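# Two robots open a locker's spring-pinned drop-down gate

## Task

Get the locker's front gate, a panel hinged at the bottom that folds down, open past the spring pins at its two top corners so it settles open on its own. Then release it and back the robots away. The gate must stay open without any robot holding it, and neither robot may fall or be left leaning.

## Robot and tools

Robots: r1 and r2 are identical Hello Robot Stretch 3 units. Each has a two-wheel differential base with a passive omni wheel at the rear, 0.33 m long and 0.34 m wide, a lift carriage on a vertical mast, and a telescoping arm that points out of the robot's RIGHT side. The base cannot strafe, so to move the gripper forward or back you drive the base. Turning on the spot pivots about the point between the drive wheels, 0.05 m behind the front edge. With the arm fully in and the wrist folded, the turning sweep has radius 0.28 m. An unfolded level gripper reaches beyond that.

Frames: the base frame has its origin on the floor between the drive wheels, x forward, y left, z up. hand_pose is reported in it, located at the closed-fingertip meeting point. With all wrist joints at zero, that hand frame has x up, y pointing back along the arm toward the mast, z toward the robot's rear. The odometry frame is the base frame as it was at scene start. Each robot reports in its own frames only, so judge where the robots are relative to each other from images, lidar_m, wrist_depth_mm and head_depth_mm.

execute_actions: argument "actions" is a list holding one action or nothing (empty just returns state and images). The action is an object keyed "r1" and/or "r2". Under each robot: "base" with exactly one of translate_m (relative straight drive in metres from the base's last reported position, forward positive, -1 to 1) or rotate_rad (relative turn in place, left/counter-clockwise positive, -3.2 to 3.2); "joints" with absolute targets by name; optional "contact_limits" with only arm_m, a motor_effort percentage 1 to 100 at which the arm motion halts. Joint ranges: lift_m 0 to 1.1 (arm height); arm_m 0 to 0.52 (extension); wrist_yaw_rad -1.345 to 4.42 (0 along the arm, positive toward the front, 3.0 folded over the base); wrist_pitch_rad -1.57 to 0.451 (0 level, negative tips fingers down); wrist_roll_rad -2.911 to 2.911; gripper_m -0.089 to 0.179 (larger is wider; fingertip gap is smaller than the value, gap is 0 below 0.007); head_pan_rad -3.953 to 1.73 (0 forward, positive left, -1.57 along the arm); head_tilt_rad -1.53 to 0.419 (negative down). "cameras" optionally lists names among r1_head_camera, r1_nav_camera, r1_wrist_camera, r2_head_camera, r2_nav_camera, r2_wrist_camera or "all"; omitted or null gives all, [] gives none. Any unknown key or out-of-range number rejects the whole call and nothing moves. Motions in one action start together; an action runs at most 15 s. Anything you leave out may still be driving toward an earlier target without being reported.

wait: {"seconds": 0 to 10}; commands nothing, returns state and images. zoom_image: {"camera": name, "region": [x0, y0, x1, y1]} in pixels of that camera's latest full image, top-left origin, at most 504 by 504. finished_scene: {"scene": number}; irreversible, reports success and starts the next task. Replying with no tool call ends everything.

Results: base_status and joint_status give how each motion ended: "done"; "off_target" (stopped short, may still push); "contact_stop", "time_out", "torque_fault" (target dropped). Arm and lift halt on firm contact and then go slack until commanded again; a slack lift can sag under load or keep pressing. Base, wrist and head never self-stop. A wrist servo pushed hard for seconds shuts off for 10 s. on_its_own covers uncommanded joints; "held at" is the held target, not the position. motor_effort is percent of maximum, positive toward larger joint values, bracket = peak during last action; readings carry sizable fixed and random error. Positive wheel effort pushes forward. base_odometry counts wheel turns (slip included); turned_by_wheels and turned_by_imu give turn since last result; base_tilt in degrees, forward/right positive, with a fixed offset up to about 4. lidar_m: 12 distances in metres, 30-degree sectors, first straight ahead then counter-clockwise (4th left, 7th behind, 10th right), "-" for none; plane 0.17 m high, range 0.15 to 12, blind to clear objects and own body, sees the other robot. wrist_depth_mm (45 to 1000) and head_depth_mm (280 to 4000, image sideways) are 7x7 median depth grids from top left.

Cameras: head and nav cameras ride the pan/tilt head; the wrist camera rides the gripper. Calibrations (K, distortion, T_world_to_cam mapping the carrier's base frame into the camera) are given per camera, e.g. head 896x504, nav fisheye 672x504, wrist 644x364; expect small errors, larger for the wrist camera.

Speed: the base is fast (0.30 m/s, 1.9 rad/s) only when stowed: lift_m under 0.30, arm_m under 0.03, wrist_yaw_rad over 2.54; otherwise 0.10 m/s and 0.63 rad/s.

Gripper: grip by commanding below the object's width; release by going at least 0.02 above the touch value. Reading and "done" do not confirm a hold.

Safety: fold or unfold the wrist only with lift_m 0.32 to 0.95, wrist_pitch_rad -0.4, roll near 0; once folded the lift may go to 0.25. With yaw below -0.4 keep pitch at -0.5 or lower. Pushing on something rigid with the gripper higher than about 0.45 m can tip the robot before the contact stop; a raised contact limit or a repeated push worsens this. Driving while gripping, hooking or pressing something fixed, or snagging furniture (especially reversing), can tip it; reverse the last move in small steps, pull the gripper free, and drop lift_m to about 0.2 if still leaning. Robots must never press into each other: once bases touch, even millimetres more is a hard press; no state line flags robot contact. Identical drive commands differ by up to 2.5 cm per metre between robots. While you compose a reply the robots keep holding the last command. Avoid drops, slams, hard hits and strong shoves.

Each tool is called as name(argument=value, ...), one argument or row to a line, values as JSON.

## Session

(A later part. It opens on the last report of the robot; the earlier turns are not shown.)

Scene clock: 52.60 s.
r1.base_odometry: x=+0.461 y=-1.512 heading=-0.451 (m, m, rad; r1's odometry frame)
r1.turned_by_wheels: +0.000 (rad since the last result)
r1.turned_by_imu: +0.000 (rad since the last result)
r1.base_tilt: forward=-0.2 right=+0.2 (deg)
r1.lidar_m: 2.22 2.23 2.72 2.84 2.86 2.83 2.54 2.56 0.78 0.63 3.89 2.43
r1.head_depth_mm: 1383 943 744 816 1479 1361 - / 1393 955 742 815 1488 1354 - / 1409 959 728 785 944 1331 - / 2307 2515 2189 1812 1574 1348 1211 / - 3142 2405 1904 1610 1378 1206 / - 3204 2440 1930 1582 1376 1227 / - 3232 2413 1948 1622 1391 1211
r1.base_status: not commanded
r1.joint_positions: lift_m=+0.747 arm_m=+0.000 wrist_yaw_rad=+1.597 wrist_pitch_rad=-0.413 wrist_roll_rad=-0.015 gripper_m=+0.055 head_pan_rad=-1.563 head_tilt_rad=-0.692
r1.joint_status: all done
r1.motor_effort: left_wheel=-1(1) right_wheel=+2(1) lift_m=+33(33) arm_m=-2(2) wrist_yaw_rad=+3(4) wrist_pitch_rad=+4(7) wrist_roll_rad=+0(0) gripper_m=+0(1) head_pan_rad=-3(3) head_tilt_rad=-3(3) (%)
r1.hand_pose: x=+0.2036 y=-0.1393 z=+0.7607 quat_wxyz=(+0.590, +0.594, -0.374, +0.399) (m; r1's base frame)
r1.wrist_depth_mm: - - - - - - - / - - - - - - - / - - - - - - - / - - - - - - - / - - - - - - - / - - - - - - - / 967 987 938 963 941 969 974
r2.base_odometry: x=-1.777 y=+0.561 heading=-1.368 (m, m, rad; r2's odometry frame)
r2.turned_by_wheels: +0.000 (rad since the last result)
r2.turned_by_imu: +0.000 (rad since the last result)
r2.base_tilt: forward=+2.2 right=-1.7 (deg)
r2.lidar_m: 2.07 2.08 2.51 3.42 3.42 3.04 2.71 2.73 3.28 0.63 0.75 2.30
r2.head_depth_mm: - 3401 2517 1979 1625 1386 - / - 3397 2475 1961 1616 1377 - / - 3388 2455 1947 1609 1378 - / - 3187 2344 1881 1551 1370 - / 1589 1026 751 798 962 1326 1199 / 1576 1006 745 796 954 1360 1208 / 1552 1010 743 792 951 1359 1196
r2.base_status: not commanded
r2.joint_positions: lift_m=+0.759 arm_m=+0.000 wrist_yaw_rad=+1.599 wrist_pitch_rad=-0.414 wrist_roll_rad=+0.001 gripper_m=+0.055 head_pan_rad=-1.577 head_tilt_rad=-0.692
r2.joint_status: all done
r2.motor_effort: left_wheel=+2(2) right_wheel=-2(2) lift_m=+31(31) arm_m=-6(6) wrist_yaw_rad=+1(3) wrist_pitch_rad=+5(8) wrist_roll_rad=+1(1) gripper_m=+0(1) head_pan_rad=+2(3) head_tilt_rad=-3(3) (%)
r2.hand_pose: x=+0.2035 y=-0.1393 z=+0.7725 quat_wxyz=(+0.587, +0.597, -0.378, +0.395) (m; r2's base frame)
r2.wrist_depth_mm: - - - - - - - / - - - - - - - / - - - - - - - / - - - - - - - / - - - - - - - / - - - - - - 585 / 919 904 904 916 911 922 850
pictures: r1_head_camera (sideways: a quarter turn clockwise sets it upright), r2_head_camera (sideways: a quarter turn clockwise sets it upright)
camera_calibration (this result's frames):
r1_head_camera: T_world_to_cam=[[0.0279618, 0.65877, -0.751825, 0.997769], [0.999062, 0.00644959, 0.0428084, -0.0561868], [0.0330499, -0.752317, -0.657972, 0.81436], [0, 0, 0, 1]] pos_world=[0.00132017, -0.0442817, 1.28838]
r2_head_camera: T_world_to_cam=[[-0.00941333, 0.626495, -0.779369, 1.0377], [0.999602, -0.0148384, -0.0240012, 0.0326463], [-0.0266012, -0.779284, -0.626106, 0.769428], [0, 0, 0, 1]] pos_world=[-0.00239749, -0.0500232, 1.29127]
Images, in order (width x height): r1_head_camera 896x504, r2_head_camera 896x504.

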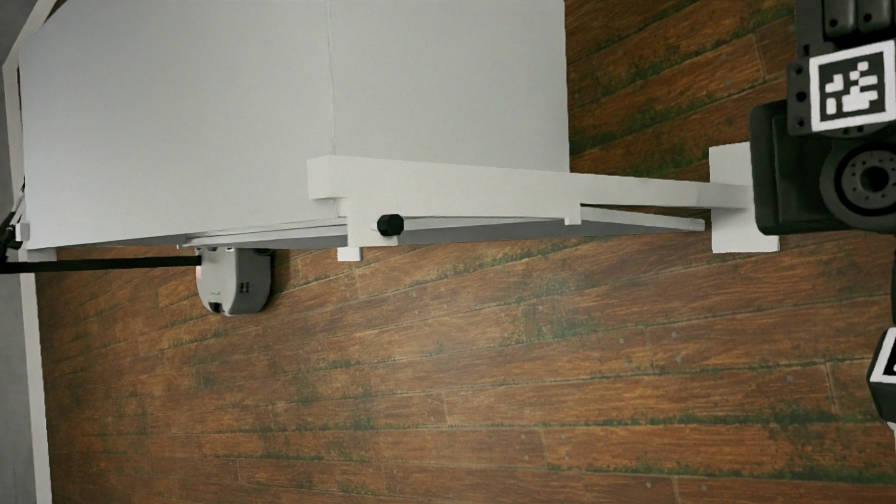

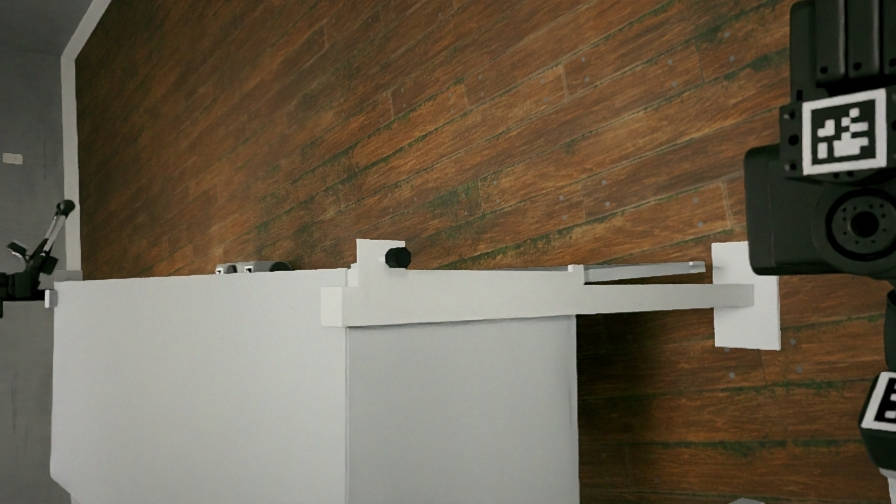

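The gate hangs open. I'll check once more that it has stopped moving before finishing.

wait(
  seconds=3,
)

Scene clock: 55.77 s.
r1.base_odometry: x=+0.461 y=-1.512 heading=-0.451 (m, m, rad; r1's odometry frame)
r1.turned_by_wheels: +0.000 (rad since the last result)
r1.turned_by_imu: +0.000 (rad since the last result)
r1.base_tilt: forward=-0.4 right=+0.3 (deg)
r1.lidar_m: 2.21 2.23 2.73 2.84 2.85 2.83 2.55 2.56 0.78 0.63 3.85 2.44
r1.head_depth_mm: 1375 948 742 818 1461 1359 - / 1389 954 746 814 1474 1362 - / 1411 955 727 790 947 1324 - / 2327 2522 2179 1802 1571 1341 1205 / - 3195 2371 1930 1598 1370 1207 / - 3185 2441 1937 1605 1385 1225 / - 3182 2401 1937 1606 1383 1219
r1.base_status: not commanded
r1.joint_positions: lift_m=+0.747 arm_m=+0.000 wrist_yaw_rad=+1.597 wrist_pitch_rad=-0.413 wrist_roll_rad=-0.015 gripper_m=+0.055 head_pan_rad=-1.563 head_tilt_rad=-0.692
r1.joint_status: all done
r1.motor_effort: left_wheel=-1(1) right_wheel=+2(1) lift_m=+33(33) arm_m=-2(2) wrist_yaw_rad=+3(4) wrist_pitch_rad=+4(7) wrist_roll_rad=+0(0) gripper_m=+0(1) head_pan_rad=-3(3) head_tilt_rad=-2(3) (%)
r1.hand_pose: x=+0.2036 y=-0.1393 z=+0.7607 quat_wxyz=(+0.590, +0.594, -0.374, +0.399) (m; r1's base frame)
r1.wrist_depth_mm: - - - - - - - / - - - - - - - / - - - - - - - / - - - - - - - / - - - - - - - / - - - - - - - / 962 947 932 952 933 967 993
r2.base_odometry: x=-1.777 y=+0.561 heading=-1.368 (m, m, rad; r2's odometry frame)
r2.turned_by_wheels: +0.000 (rad since the last result)
r2.turned_by_imu: +0.000 (rad since the last result)
r2.base_tilt: forward=+2.3 right=-1.7 (deg)
r2.lidar_m: 2.06 2.07 2.50 3.43 3.43 3.03 2.71 2.72 3.29 0.63 0.75 2.31
r2.head_depth_mm: - 3425 2508 1965 1626 1376 - / - 3429 2490 1960 1605 1369 - / - 3364 2471 1952 1610 1384 - / - 3173 2349 1880 1562 1363 - / 1581 1020 750 799 960 1321 1198 / 1562 1012 747 799 955 1356 1207 / 1560 1007 739 794 948 1355 1192
r2.base_status: not commanded
r2.joint_positions: lift_m=+0.759 arm_m=+0.000 wrist_yaw_rad=+1.599 wrist_pitch_rad=-0.414 wrist_roll_rad=+0.001 gripper_m=+0.055 head_pan_rad=-1.577 head_tilt_rad=-0.692
r2.joint_status: all done
r2.motor_effort: left_wheel=+2(2) right_wheel=-1(2) lift_m=+31(31) arm_m=-6(6) wrist_yaw_rad=+1(3) wrist_pitch_rad=+5(8) wrist_roll_rad=+1(1) gripper_m=+1(1) head_pan_rad=+3(3) head_tilt_rad=-3(3) (%)
r2.hand_pose: x=+0.2035 y=-0.1393 z=+0.7725 quat_wxyz=(+0.587, +0.597, -0.378, +0.395) (m; r2's base frame)
r2.wrist_depth_mm: - - - - - - - / - - - - - - - / - - - - - - - / - - - - - - - / - - - - - - - / - - - - - - 590 / 915 912 910 914 908 938 848
wait: 3.00 s; at rest by 0.10 s
pictures: r1_head_camera (sideways: a quarter turn clockwise sets it upright), r1_nav_camera (sideways: a quarter turn counterclockwise sets it upright), r1_wrist_camera, r2_head_camera (sideways: a quarter turn clockwise sets it upright), r2_nav_camera (sideways: a quarter turn counterclockwise sets it upright), r2_wrist_camera
camera_calibration (this result's frames):
r1_head_camera: T_world_to_cam=[[0.0279618, 0.65877, -0.751824, 0.997769], [0.999062, 0.0064497, 0.0428084, -0.0561868], [0.0330499, -0.752317, -0.657972, 0.81436], [0, 0, 0, 1]] pos_world=[0.00132017, -0.0442817, 1.28838]
r1_nav_camera: T_world_to_cam=[[0.026747, -0.609307, 0.792483, -0.988098], [-0.999111, -0.0421405, 0.00132069, 0.0529505], [0.032591, -0.791814, -0.609893, 0.747852], [0, 0, 0, 1]] pos_world=[0.0549588, -0.00766418, 1.23909]
r1_wrist_camera: T_world_to_cam=[[0.0409416, -0.998967, 0.0197012, -0.157445], [-0.541073, -0.038743, -0.840083, 0.784994], [0.839979, 0.0237345, -0.5421, 0.40959], [0, 0, 0, 1]] pos_world=[0.0871379, -0.13659, 0.884601]
r2_head_camera: T_world_to_cam=[[-0.00941311, 0.626495, -0.779369, 1.0377], [0.999602, -0.0148387, -0.0240012, 0.0326463], [-0.0266014, -0.779284, -0.626106, 0.769428], [0, 0, 0, 1]] pos_world=[-0.0023975, -0.0500232, 1.29127]
r2_nav_camera: T_world_to_cam=[[-0.0255464, -0.640446, 0.767578, -0.959805], [-0.999039, 0.0437077, 0.00321875, 0.0502094], [-0.0356105, -0.766758, -0.640947, 0.790779], [0, 0, 0, 1]] pos_world=[0.0538017, -0.0105619, 1.24341]
r2_wrist_camera: T_world_to_cam=[[-0.0280205, -0.999607, 0.000991831, -0.140259], [-0.570122, 0.0151663, -0.82142, 0.783328], [0.821082, -0.023582, -0.570323, 0.432373], [0, 0, 0, 1]] pos_world=[0.0876491, -0.141888, 0.890172]
Images, in order (width x height): r1_head_camera 896x504, r1_nav_camera 672x504, r1_wrist_camera 644x364, r2_head_camera 896x504, r2_nav_camera 672x504, r2_wrist_camera 644x364.

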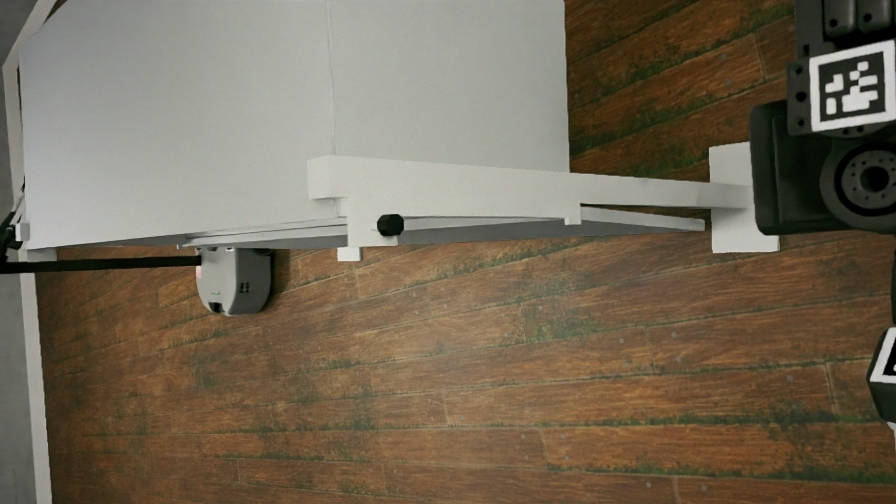

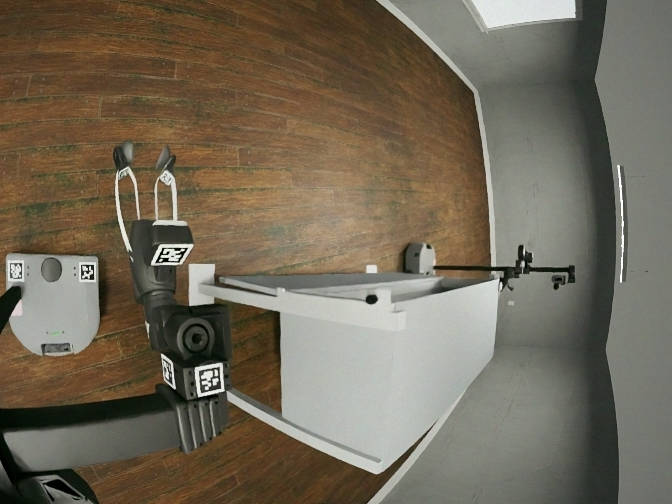

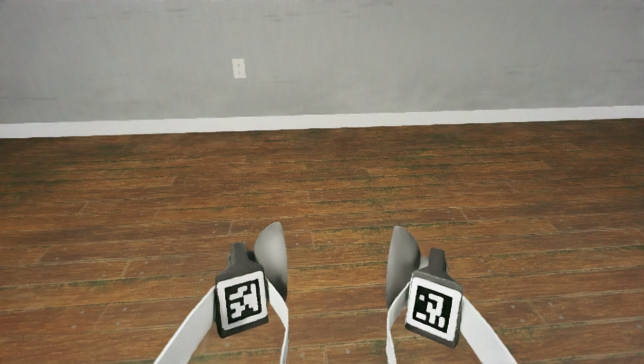

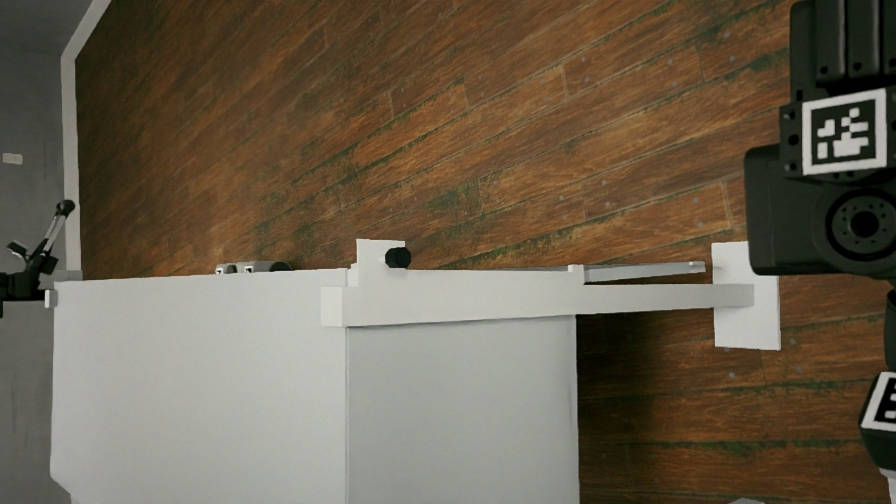

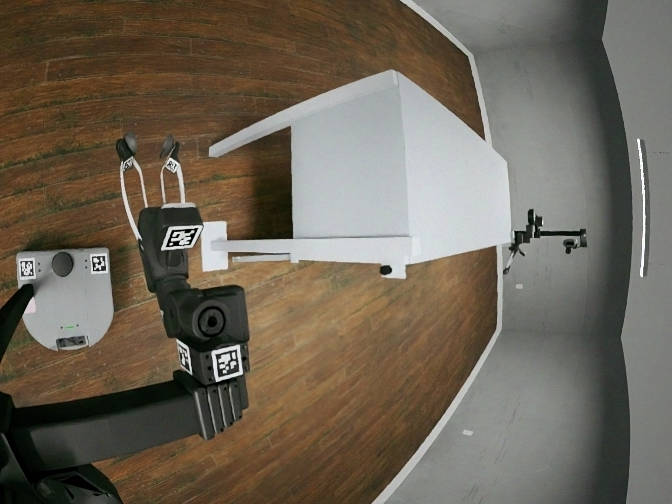

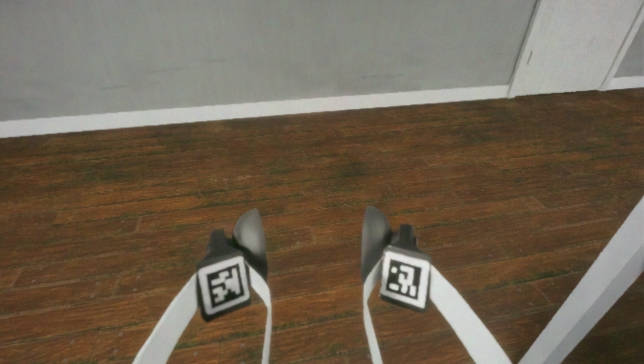

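finished_scene(
  scene=2,
)

The scene is finished: the task was done.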